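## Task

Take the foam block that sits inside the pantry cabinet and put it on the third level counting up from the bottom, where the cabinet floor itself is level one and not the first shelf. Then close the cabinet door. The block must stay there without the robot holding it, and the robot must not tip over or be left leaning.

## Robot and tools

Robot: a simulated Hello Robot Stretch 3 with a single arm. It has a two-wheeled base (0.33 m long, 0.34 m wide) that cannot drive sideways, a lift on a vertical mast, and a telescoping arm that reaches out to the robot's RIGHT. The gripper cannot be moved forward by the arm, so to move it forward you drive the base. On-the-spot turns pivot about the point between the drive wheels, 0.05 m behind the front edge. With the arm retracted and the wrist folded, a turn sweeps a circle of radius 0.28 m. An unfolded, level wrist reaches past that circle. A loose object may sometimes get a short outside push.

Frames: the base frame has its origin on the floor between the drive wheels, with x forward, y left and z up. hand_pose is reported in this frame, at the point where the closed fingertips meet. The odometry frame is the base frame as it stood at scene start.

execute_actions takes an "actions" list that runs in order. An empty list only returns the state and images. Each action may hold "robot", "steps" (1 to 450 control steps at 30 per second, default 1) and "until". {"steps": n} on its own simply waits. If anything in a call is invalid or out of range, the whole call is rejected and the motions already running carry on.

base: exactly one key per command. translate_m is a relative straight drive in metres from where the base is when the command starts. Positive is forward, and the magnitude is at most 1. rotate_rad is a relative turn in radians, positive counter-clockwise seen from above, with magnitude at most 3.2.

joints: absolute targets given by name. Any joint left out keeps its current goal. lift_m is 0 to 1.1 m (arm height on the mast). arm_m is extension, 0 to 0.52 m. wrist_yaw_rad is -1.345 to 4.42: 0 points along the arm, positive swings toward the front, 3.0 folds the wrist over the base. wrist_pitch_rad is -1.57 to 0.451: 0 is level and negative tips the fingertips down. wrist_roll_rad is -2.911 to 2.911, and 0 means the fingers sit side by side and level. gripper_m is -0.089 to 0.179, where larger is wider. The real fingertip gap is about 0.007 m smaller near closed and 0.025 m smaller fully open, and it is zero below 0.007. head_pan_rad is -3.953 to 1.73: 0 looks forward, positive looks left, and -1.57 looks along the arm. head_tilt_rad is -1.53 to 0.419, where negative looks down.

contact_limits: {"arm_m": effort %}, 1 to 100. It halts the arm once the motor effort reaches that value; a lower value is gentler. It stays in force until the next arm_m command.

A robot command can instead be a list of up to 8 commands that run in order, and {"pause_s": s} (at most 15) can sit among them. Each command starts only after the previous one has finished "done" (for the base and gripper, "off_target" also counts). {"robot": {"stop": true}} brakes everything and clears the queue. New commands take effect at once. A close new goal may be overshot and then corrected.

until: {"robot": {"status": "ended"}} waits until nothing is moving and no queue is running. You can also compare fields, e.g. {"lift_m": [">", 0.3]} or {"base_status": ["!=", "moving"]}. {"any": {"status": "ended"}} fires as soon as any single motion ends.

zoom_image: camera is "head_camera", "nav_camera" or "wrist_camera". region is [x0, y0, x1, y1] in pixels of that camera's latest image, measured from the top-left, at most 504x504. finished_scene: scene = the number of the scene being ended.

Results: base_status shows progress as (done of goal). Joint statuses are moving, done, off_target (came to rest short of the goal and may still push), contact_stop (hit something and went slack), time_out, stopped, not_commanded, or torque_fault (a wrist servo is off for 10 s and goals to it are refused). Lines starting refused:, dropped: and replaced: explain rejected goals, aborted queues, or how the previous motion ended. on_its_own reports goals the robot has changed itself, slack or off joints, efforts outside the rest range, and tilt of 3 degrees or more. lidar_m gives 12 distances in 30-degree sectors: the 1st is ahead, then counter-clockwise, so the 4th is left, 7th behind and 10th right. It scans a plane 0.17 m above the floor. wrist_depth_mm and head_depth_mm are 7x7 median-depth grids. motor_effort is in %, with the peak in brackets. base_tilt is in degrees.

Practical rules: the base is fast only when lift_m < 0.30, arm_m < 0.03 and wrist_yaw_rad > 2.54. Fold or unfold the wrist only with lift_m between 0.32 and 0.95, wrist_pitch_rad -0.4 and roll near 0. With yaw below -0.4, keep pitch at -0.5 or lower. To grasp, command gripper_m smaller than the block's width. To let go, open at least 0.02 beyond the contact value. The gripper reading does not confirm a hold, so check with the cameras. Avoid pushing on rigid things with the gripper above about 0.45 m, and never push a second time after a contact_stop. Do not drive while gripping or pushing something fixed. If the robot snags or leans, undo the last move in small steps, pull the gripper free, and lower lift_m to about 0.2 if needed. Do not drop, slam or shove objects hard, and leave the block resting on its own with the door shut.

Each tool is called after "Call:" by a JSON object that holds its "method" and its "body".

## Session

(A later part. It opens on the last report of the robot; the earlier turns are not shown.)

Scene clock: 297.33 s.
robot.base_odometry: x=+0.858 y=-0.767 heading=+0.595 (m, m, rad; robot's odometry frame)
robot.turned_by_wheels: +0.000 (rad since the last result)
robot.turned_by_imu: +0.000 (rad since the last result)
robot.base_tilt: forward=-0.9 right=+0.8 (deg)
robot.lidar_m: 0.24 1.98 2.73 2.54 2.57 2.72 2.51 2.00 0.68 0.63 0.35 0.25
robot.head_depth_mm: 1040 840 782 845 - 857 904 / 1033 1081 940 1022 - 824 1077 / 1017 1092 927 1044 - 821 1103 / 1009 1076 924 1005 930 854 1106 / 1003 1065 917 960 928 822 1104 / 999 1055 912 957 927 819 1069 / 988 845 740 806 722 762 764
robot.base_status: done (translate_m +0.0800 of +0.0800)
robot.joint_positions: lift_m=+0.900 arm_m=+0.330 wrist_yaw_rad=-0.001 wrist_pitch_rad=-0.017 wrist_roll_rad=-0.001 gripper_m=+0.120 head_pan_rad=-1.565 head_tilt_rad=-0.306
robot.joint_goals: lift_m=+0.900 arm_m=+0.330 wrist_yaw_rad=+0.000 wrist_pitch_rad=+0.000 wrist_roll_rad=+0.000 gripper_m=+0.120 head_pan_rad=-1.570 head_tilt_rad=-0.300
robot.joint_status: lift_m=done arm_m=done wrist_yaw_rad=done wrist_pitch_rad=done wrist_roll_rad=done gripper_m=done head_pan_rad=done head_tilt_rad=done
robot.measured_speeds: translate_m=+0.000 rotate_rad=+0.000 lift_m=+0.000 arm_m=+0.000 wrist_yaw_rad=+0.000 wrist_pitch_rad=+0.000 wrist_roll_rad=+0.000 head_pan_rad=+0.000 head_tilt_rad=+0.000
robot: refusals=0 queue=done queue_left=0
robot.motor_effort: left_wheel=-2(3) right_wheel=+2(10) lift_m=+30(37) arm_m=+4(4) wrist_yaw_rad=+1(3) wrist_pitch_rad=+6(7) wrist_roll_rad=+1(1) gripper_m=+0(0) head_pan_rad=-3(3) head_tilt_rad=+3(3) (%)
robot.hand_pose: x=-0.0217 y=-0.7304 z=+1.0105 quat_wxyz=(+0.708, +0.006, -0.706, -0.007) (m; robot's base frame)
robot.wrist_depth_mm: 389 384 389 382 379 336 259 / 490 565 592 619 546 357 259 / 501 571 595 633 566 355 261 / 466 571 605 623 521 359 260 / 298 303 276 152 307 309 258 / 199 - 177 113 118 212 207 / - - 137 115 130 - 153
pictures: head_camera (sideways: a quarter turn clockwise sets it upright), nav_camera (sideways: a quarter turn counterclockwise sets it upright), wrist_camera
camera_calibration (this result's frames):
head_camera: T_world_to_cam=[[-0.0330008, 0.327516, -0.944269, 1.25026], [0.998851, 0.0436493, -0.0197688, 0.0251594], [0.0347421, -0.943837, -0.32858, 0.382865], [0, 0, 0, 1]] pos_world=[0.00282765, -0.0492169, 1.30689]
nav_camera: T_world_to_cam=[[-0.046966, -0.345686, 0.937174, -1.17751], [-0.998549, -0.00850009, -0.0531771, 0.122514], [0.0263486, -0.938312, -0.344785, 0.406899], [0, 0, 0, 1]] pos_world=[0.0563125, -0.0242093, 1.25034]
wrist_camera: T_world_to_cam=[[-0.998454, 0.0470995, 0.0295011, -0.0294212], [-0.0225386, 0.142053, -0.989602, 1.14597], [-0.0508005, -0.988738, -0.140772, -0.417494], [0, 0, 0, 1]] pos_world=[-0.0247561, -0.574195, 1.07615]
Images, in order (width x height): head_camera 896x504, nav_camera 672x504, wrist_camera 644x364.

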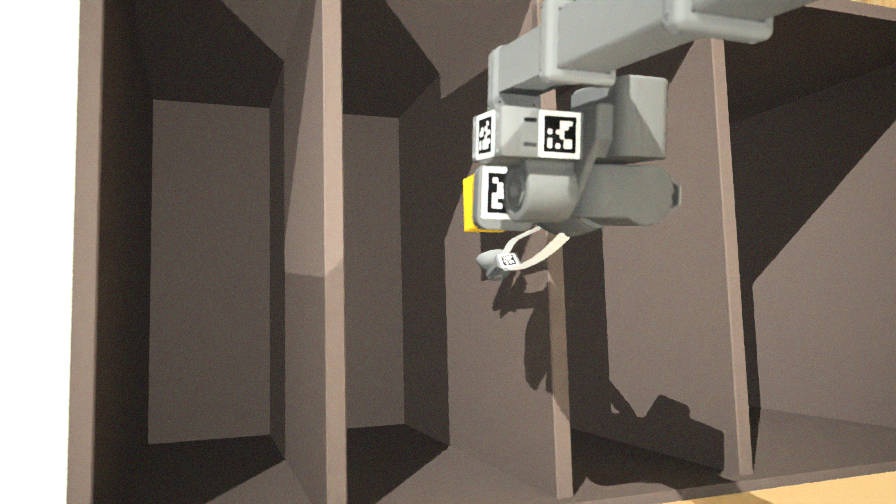

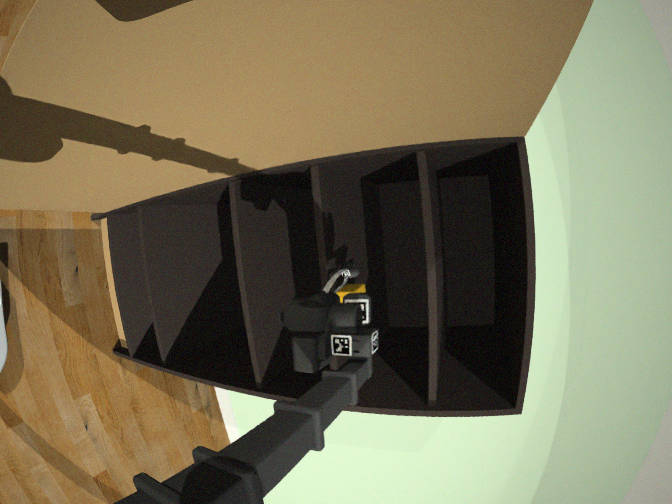

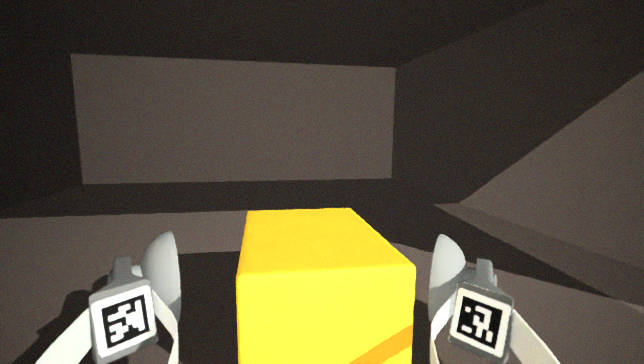

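Call:
{"method": "execute_actions", "body": {"actions": [{"robot":[{"joints":{"gripper_m":0.03}},{"joints":{"lift_m":0.93}},{"joints":{"arm_m":0.08}},{"joints":{"lift_m":0.74,"head_tilt_rad":-0.6}}],"steps":450,"until":{"robot":{"status":"ended"}}}]}}

Scene clock: 309.30 s.
robot.base_odometry: x=+0.858 y=-0.767 heading=+0.595 (m, m, rad; robot's odometry frame)
robot.turned_by_wheels: +0.000 (rad since the last result)
robot.turned_by_imu: -0.001 (rad since the last result)
robot.base_tilt: forward=-0.8 right=+0.8 (deg)
robot.lidar_m: 0.24 1.98 2.73 2.55 2.58 2.73 2.50 1.99 0.68 0.63 0.35 0.25
robot.head_depth_mm: 757 857 785 856 981 1438 - / 777 1012 786 905 1207 1143 - / 775 1080 785 908 610 - - / 774 1073 785 907 1198 1139 1225 / 777 1061 748 910 1231 1115 1197 / 776 1047 744 904 1171 1056 1134 / 732 831 709 753 754 757 752
robot.base_status: done (translate_m +0.0800 of +0.0800)
robot.joint_positions: lift_m=+0.740 arm_m=+0.080 wrist_yaw_rad=-0.001 wrist_pitch_rad=-0.021 wrist_roll_rad=-0.001 gripper_m=+0.031 head_pan_rad=-1.565 head_tilt_rad=-0.592
robot.joint_goals: lift_m=+0.740 arm_m=+0.080 wrist_yaw_rad=+0.000 wrist_pitch_rad=+0.000 wrist_roll_rad=+0.000 gripper_m=+0.030 head_pan_rad=-1.570 head_tilt_rad=-0.600
robot.joint_status: lift_m=done arm_m=done wrist_yaw_rad=done wrist_pitch_rad=done wrist_roll_rad=done gripper_m=done head_pan_rad=done head_tilt_rad=done
robot.measured_speeds: translate_m=+0.000 rotate_rad=+0.000 lift_m=+0.000 arm_m=+0.000 wrist_yaw_rad=+0.000 wrist_pitch_rad=+0.000 wrist_roll_rad=+0.000 head_pan_rad=+0.000 head_tilt_rad=+0.000
robot: refusals=0 queue=done queue_left=0
robot.motor_effort: left_wheel=-2(3) right_wheel=+4(3) lift_m=+30(43) arm_m=-3(8) wrist_yaw_rad=+1(2) wrist_pitch_rad=+8(8) wrist_roll_rad=+1(1) gripper_m=-15(91) head_pan_rad=-3(2) head_tilt_rad=-4(25) (%)
robot.hand_pose: x=-0.0217 y=-0.4810 z=+0.8496 quat_wxyz=(+0.708, +0.007, -0.706, -0.008) (m; robot's base frame)
robot.wrist_depth_mm: 419 674 816 860 641 407 991 / 371 370 368 357 440 370 - / 425 746 836 900 649 407 - / 416 724 830 872 645 409 - / 414 502 190 152 518 428 - / 334 338 114 118 123 398 - / 429 582 117 121 327 442 -
pictures: head_camera (sideways: a quarter turn clockwise sets it upright), nav_camera (sideways: a quarter turn counterclockwise sets it upright), wrist_camera
camera_calibration (this result's frames):
head_camera: T_world_to_cam=[[-0.0345637, 0.580656, -0.813415, 1.07959], [0.998826, 0.0477084, -0.0083856, 0.0103347], [0.0339376, -0.81275, -0.581623, 0.712134], [0, 0, 0, 1]] pos_world=[0.0028239, -0.0485745, 1.29243]
nav_camera: T_world_to_cam=[[-0.0454198, -0.596106, 0.80162, -1.00072], [-0.998642, 0.00659672, -0.0516775, 0.120543], [0.0255172, -0.802879, -0.595596, 0.733257], [0, 0, 0, 1]] pos_world=[0.0562164, -0.00861372, 1.24515]
wrist_camera: T_world_to_cam=[[-0.998451, 0.0470819, 0.0296561, -0.0365815], [-0.0225235, 0.145382, -0.989119, 0.95254], [-0.0508811, -0.988255, -0.144096, -0.190526], [0, 0, 0, 1]] pos_world=[-0.0247644, -0.325048, 0.915807]
Images, in order (width x height): head_camera 896x504, nav_camera 672x504, wrist_camera 644x364.

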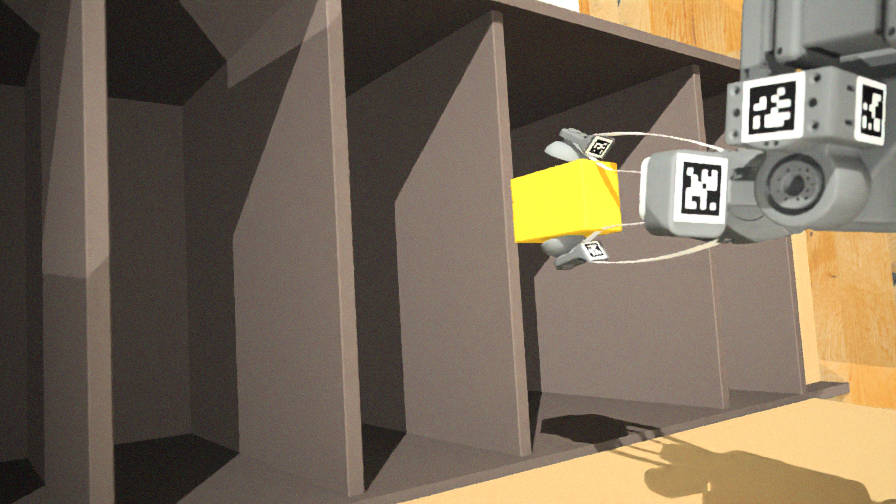

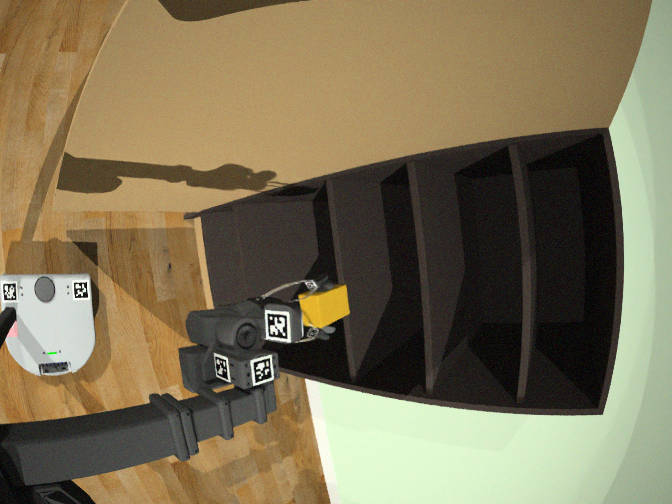

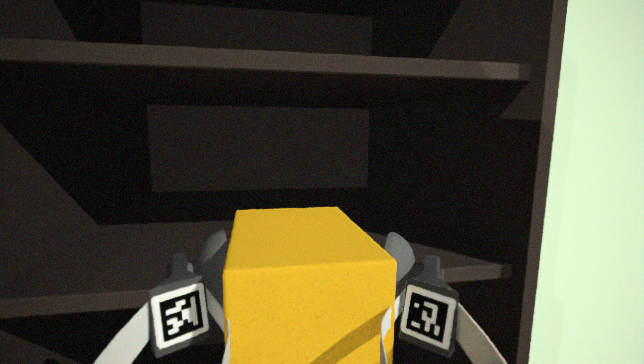

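Call:
{"method": "execute_actions", "body": {"actions": [{"robot":[{"joints":{"arm_m":0.36}},{"joints":{"lift_m":0.685}},{"joints":{"gripper_m":0.12}},{"joints":{"arm_m":0.0}},{"base":{"translate_m":-0.6}},{"pause_s":8}],"steps":450,"until":{"robot":{"status":"ended"}}},{"steps":450,"until":{"robot":{"status":"ended"}}}]}}

Scene clock: 348.37 s.
robot.base_odometry: x=+0.361 y=-1.103 heading=+0.595 (m, m, rad; robot's odometry frame)
robot.turned_by_wheels: +0.000 (rad since the last result)
robot.turned_by_imu: -0.004 (rad since the last result)
robot.base_tilt: forward=-0.9 right=+0.8 (deg)
robot.lidar_m: 0.83 2.50 2.66 2.46 2.49 2.09 1.92 1.93 1.39 1.28 0.74 0.87
robot.head_depth_mm: 1137 1269 1429 1633 1761 1479 1254 / 1124 1247 1406 1600 1747 1468 1252 / 1119 1244 1401 1572 1719 1463 1311 / 1109 1218 1373 1562 1729 1477 1280 / 1100 1214 1361 1556 1702 1464 1251 / 1091 1202 1345 1490 1617 1399 1253 / 1045 1064 1013 957 1092 1181 1260
robot.base_status: done (translate_m -0.6000 of -0.6000)
robot.joint_positions: lift_m=+0.685 arm_m=+0.000 wrist_yaw_rad=-0.001 wrist_pitch_rad=-0.021 wrist_roll_rad=-0.001 gripper_m=+0.120 head_pan_rad=-1.565 head_tilt_rad=-0.592
robot.joint_goals: lift_m=+0.685 arm_m=+0.000 wrist_yaw_rad=+0.000 wrist_pitch_rad=+0.000 wrist_roll_rad=+0.000 gripper_m=+0.120 head_pan_rad=-1.570 head_tilt_rad=-0.600
robot.joint_status: lift_m=done arm_m=done wrist_yaw_rad=done wrist_pitch_rad=done wrist_roll_rad=done gripper_m=done head_pan_rad=done head_tilt_rad=done
robot.measured_speeds: translate_m=+0.000 rotate_rad=+0.000 lift_m=+0.000 arm_m=+0.000 wrist_yaw_rad=+0.000 wrist_pitch_rad=+0.000 wrist_roll_rad=+0.000 head_pan_rad=+0.000 head_tilt_rad=+0.000
robot: refusals=0 queue=done queue_left=0
robot.motor_effort: left_wheel=-1(8) right_wheel=+3(3) lift_m=+30(30) arm_m=-4(3) wrist_yaw_rad=+1(2) wrist_pitch_rad=+8(8) wrist_roll_rad=+1(1) gripper_m=+0(79) head_pan_rad=-3(2) head_tilt_rad=-4(4) (%)
robot.hand_pose: x=-0.0217 y=-0.4010 z=+0.7946 quat_wxyz=(+0.708, +0.007, -0.706, -0.008) (m; robot's base frame)
robot.wrist_depth_mm: 495 872 - - - - - / 493 869 - - - - - / 491 880 - - - - - / 482 857 - - - - - / 487 763 - - - - - / 493 - - - - - - / 475 - - - - - -
pictures: head_camera (sideways: a quarter turn clockwise sets it upright), nav_camera (sideways: a quarter turn counterclockwise sets it upright), wrist_camera
camera_calibration (this result's frames):
head_camera: T_world_to_cam=[[-0.0345658, 0.580969, -0.813191, 1.07929], [0.998826, 0.0477119, -0.00836959, 0.0103138], [0.0339364, -0.812526, -0.581937, 0.712542], [0, 0, 0, 1]] pos_world=[0.00282389, -0.0485708, 1.29241]
nav_camera: T_world_to_cam=[[-0.0454177, -0.596415, 0.80139, -1.00042], [-0.998642, 0.0066164, -0.0516726, 0.120537], [0.025516, -0.802649, -0.595906, 0.733659], [0, 0, 0, 1]] pos_world=[0.0562162, -0.00859184, 1.24515]
wrist_camera: T_world_to_cam=[[-0.998458, 0.0469299, 0.0296562, -0.0387388], [-0.0225452, 0.14539, -0.989118, 0.886505], [-0.0507309, -0.988261, -0.144107, -0.119387], [0, 0, 0, 1]] pos_world=[-0.0247493, -0.245056, 0.860802]
Images, in order (width x height): head_camera 896x504, nav_camera 672x504, wrist_camera 644x364.

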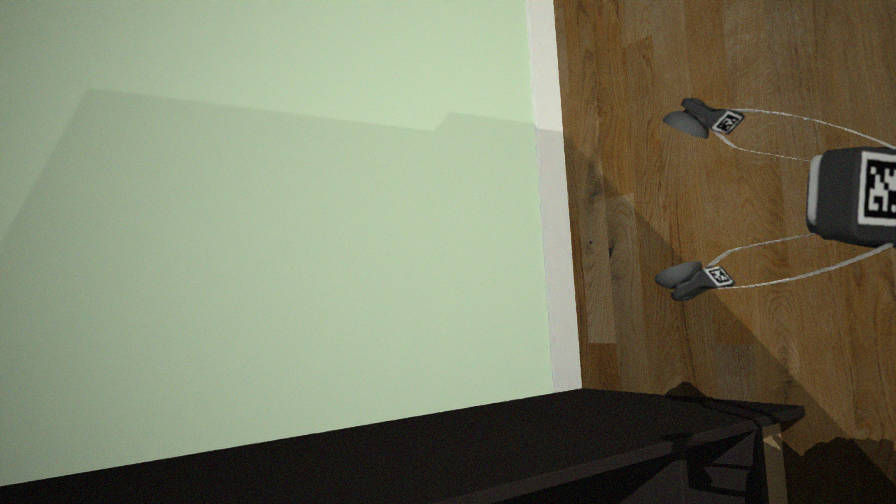

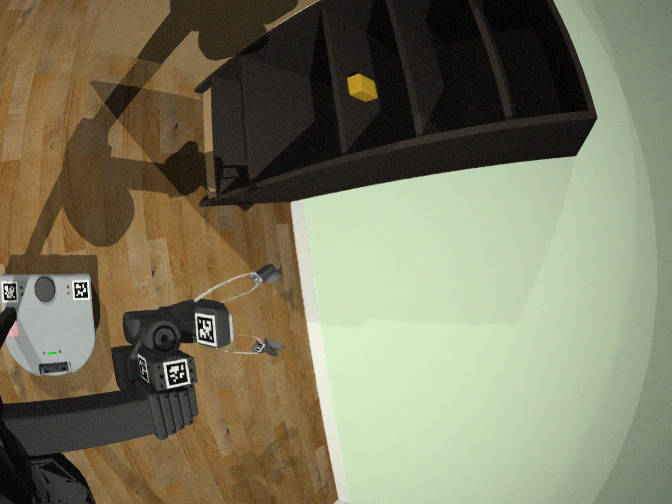

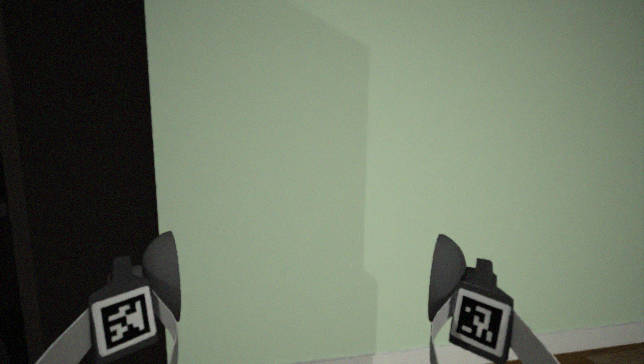

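Call:
{"method": "execute_actions", "body": {"actions": [{"robot":[{"base":{"rotate_rad":0.64},"joints":{"gripper_m":0}},{"base":{"translate_m":0.9}},{"base":{"rotate_rad":-0.5}},{"base":{"translate_m":0.3}}],"steps":450,"until":{"robot":{"status":"ended"}}},{"steps":450,"until":{"robot":{"status":"ended"}}}]}}

Scene clock: 371.17 s.
robot.base_odometry: x=+0.880 y=-0.052 heading=+0.735 (m, m, rad; robot's odometry frame)
robot.turned_by_wheels: +0.140 (rad since the last result)
robot.turned_by_imu: +0.142 (rad since the last result)
robot.base_tilt: forward=-0.9 right=+0.8 (deg)
robot.lidar_m: 1.37 1.33 2.02 2.02 2.12 2.91 2.98 2.42 0.62 1.16 1.77 1.81
robot.head_depth_mm: 1172 1149 1070 1002 935 1031 1228 / 1469 1611 1772 1779 1669 1435 1231 / 1472 1635 1835 2064 1774 1442 1324 / 1492 1640 1844 2067 1774 1458 1273 / 1497 1657 1841 2074 1778 1472 1252 / 1504 1660 1859 2081 1772 1471 1256 / 1500 1680 1870 2077 1760 1470 1258
robot.base_status: done (translate_m +0.3000 of +0.3000)
robot.joint_positions: lift_m=+0.685 arm_m=+0.000 wrist_yaw_rad=-0.001 wrist_pitch_rad=-0.021 wrist_roll_rad=-0.001 gripper_m=+0.000 head_pan_rad=-1.565 head_tilt_rad=-0.592
robot.joint_goals: lift_m=+0.685 arm_m=+0.000 wrist_yaw_rad=+0.000 wrist_pitch_rad=+0.000 wrist_roll_rad=+0.000 gripper_m=+0.000 head_pan_rad=-1.570 head_tilt_rad=-0.600
robot.joint_status: lift_m=done arm_m=done wrist_yaw_rad=done wrist_pitch_rad=done wrist_roll_rad=done gripper_m=done head_pan_rad=done head_tilt_rad=done
robot.measured_speeds: translate_m=+0.000 rotate_rad=+0.000 lift_m=+0.000 arm_m=+0.000 wrist_yaw_rad=+0.000 wrist_pitch_rad=+0.000 wrist_roll_rad=+0.000 head_pan_rad=+0.000 head_tilt_rad=+0.000
robot: refusals=0 queue=done queue_left=0
robot.motor_effort: left_wheel=+3(9) right_wheel=-3(8) lift_m=+29(31) arm_m=-3(2) wrist_yaw_rad=+2(2) wrist_pitch_rad=+8(8) wrist_roll_rad=+1(1) gripper_m=-2(80) head_pan_rad=-3(2) head_tilt_rad=-3(4) (%)
robot.hand_pose: x=-0.0217 y=-0.4010 z=+0.7946 quat_wxyz=(+0.708, +0.007, -0.706, -0.008) (m; robot's base frame)
robot.wrist_depth_mm: - - - - 942 376 986 / - - - - 939 382 946 / - - - - 911 375 - / - - - - 870 398 - / - - - - 908 404 - / - - - - 888 432 - / - - - - 754 426 -
pictures: head_camera (sideways: a quarter turn clockwise sets it upright), nav_camera (sideways: a quarter turn counterclockwise sets it upright), wrist_camera
camera_calibration (this result's frames):
head_camera: T_world_to_cam=[[-0.0345658, 0.580998, -0.813171, 1.07927], [0.998826, 0.0477118, -0.00836816, 0.0103119], [0.033936, -0.812506, -0.581965, 0.712578], [0, 0, 0, 1]] pos_world=[0.00282387, -0.0485705, 1.29241]
nav_camera: T_world_to_cam=[[-0.0454178, -0.596443, 0.80137, -1.00039], [-0.998642, 0.00661854, -0.0516722, 0.120536], [0.0255156, -0.802628, -0.595933, 0.733695], [0, 0, 0, 1]] pos_world=[0.0562162, -0.0085899, 1.24515]
wrist_camera: T_world_to_cam=[[-0.998458, 0.0469295, 0.0296562, -0.0387393], [-0.0225452, 0.14539, -0.989118, 0.886503], [-0.0507305, -0.988261, -0.144108, -0.119377], [0, 0, 0, 1]] pos_world=[-0.0247493, -0.245046, 0.860802]
Images, in order (width x height): head_camera 896x504, nav_camera 672x504, wrist_camera 644x364.

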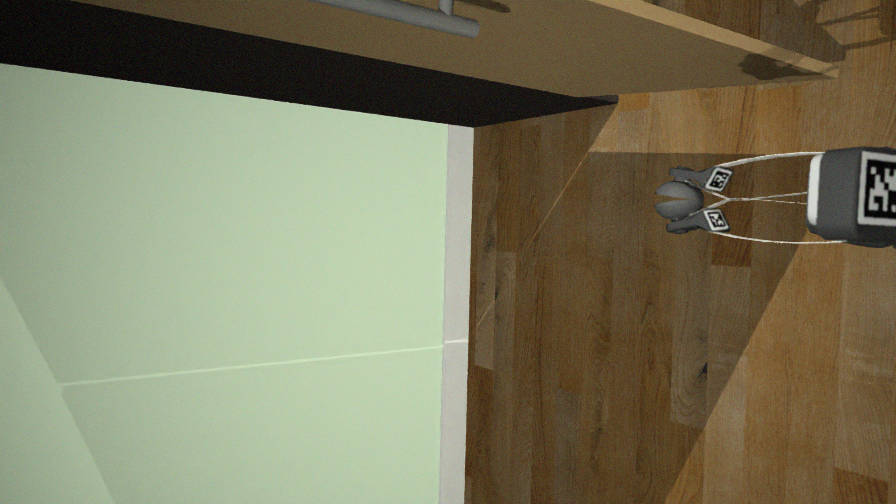

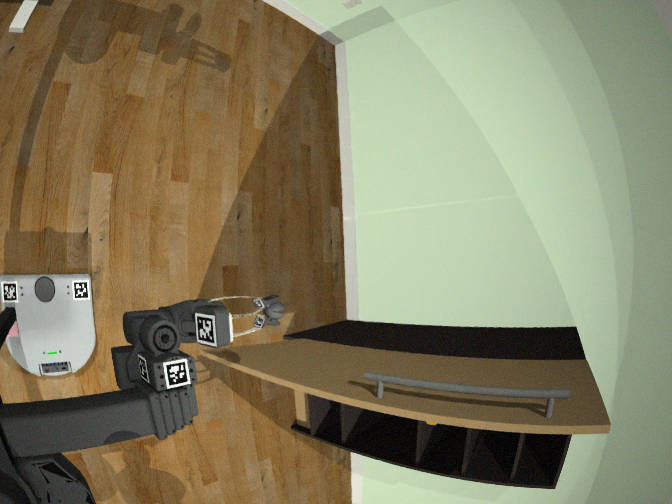

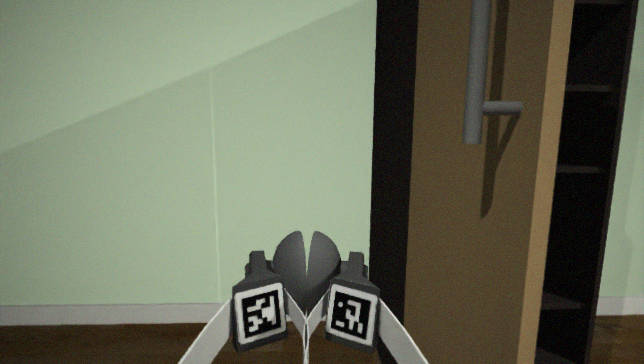

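Call:
{"method": "execute_actions", "body": {"actions": [{"robot":[{"joints":{"arm_m":0.4,"lift_m":0.6}},{"base":{"translate_m":-0.4}},{"joints":{"arm_m":0.1}},{"pause_s":12}],"steps":450,"until":{"robot":{"status":"ended"}}},{"steps":450,"until":{"robot":{"status":"ended"}}}]}}

Scene clock: 404.57 s.
robot.base_odometry: x=+0.584 y=-0.321 heading=+0.735 (m, m, rad; robot's odometry frame)
robot.turned_by_wheels: +0.000 (rad since the last result)
robot.turned_by_imu: -0.003 (rad since the last result)
robot.base_tilt: forward=-0.9 right=+0.8 (deg)
robot.lidar_m: 1.72 2.22 2.10 2.02 2.12 2.70 2.60 2.42 1.16 1.12 1.77 2.22
robot.head_depth_mm: 944 1043 1168 1320 1536 1475 1284 / 942 1049 1174 1326 1540 1469 1313 / 948 1050 1178 1336 1546 1458 - / 954 1055 1203 1371 1623 1453 1251 / 1491 1643 1857 2070 1781 1472 1248 / 1490 1661 1871 2089 1776 1473 1255 / 1505 1671 1878 2070 1777 1473 1249
robot.base_status: done (translate_m -0.4000 of -0.4000)
robot.joint_positions: lift_m=+0.600 arm_m=+0.100 wrist_yaw_rad=+0.001 wrist_pitch_rad=-0.019 wrist_roll_rad=-0.001 gripper_m=+0.000 head_pan_rad=-1.565 head_tilt_rad=-0.593
robot.joint_goals: lift_m=+0.600 arm_m=+0.100 wrist_yaw_rad=+0.000 wrist_pitch_rad=+0.000 wrist_roll_rad=+0.000 gripper_m=+0.000 head_pan_rad=-1.570 head_tilt_rad=-0.600
robot.joint_status: lift_m=done arm_m=done wrist_yaw_rad=done wrist_pitch_rad=done wrist_roll_rad=done gripper_m=done head_pan_rad=done head_tilt_rad=done
robot.measured_speeds: translate_m=+0.000 rotate_rad=+0.000 lift_m=+0.000 arm_m=+0.000 wrist_yaw_rad=+0.000 wrist_pitch_rad=+0.000 wrist_roll_rad=+0.000 head_pan_rad=+0.000 head_tilt_rad=+0.000
robot: refusals=0 queue=done queue_left=0
robot.motor_effort: left_wheel=+2(16) right_wheel=-2(38) lift_m=+30(32) arm_m=-3(6) wrist_yaw_rad=-1(17) wrist_pitch_rad=+8(8) wrist_roll_rad=+1(1) gripper_m=-2(3) head_pan_rad=-3(2) head_tilt_rad=-3(4) (%)
robot.hand_pose: x=-0.0212 y=-0.5011 z=+0.7099 quat_wxyz=(+0.708, +0.007, -0.706, -0.007) (m; robot's base frame)
robot.wrist_depth_mm: - - - 731 750 763 - / - - - 749 805 797 - / - - - 783 817 - - / - - - 802 814 - - / - - - 823 835 - - / - - - - 879 - - / - - - 851 893 - -
pictures: head_camera (sideways: a quarter turn clockwise sets it upright), nav_camera (sideways: a quarter turn counterclockwise sets it upright), wrist_camera
camera_calibration (this result's frames):
head_camera: T_world_to_cam=[[-0.0345681, 0.581372, -0.812903, 1.07892], [0.998826, 0.0477157, -0.00834901, 0.010287], [0.0339343, -0.812237, -0.582339, 0.713065], [0, 0, 0, 1]] pos_world=[0.00282384, -0.0485661, 1.29239]
nav_camera: T_world_to_cam=[[-0.0454155, -0.596812, 0.801095, -1.00003], [-0.998642, 0.00664234, -0.0516663, 0.120528], [0.0255139, -0.802354, -0.596303, 0.734176], [0, 0, 0, 1]] pos_world=[0.0562161, -0.00856375, 1.24514]
wrist_camera: T_world_to_cam=[[-0.99855, 0.0449734, 0.0295698, -0.0319437], [-0.0228098, 0.14402, -0.989312, 0.816762], [-0.0487513, -0.988552, -0.142785, -0.231467], [0, 0, 0, 1]] pos_world=[-0.0245515, -0.34501, 0.775927]
Images, in order (width x height): head_camera 896x504, nav_camera 672x504, wrist_camera 644x364.

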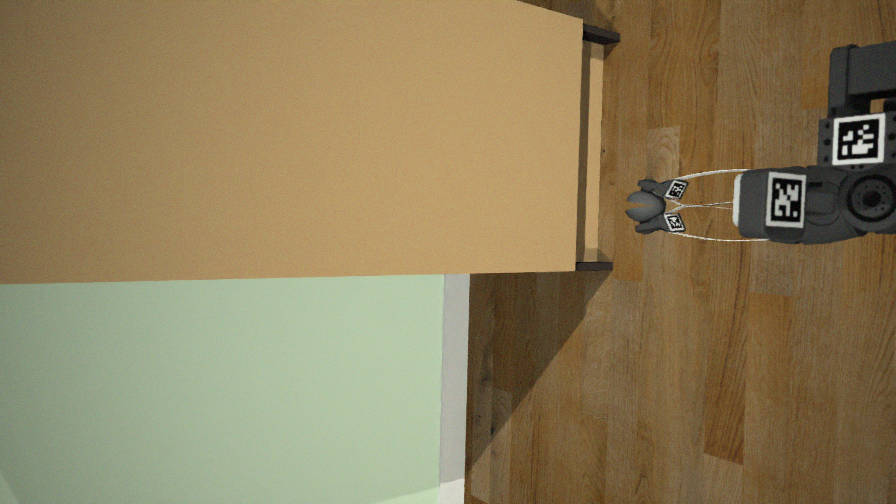

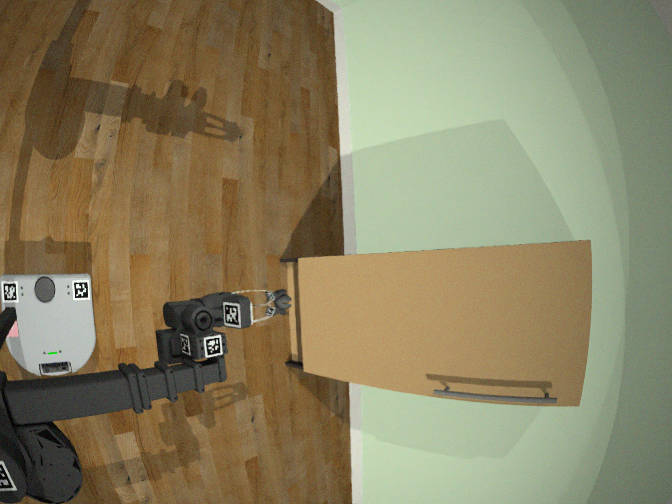

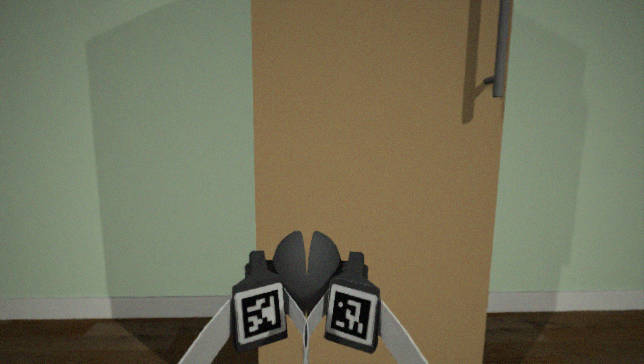

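Call:
{"method": "finished_scene", "body": {"scene": 1}}

The scene is finished: the task was done.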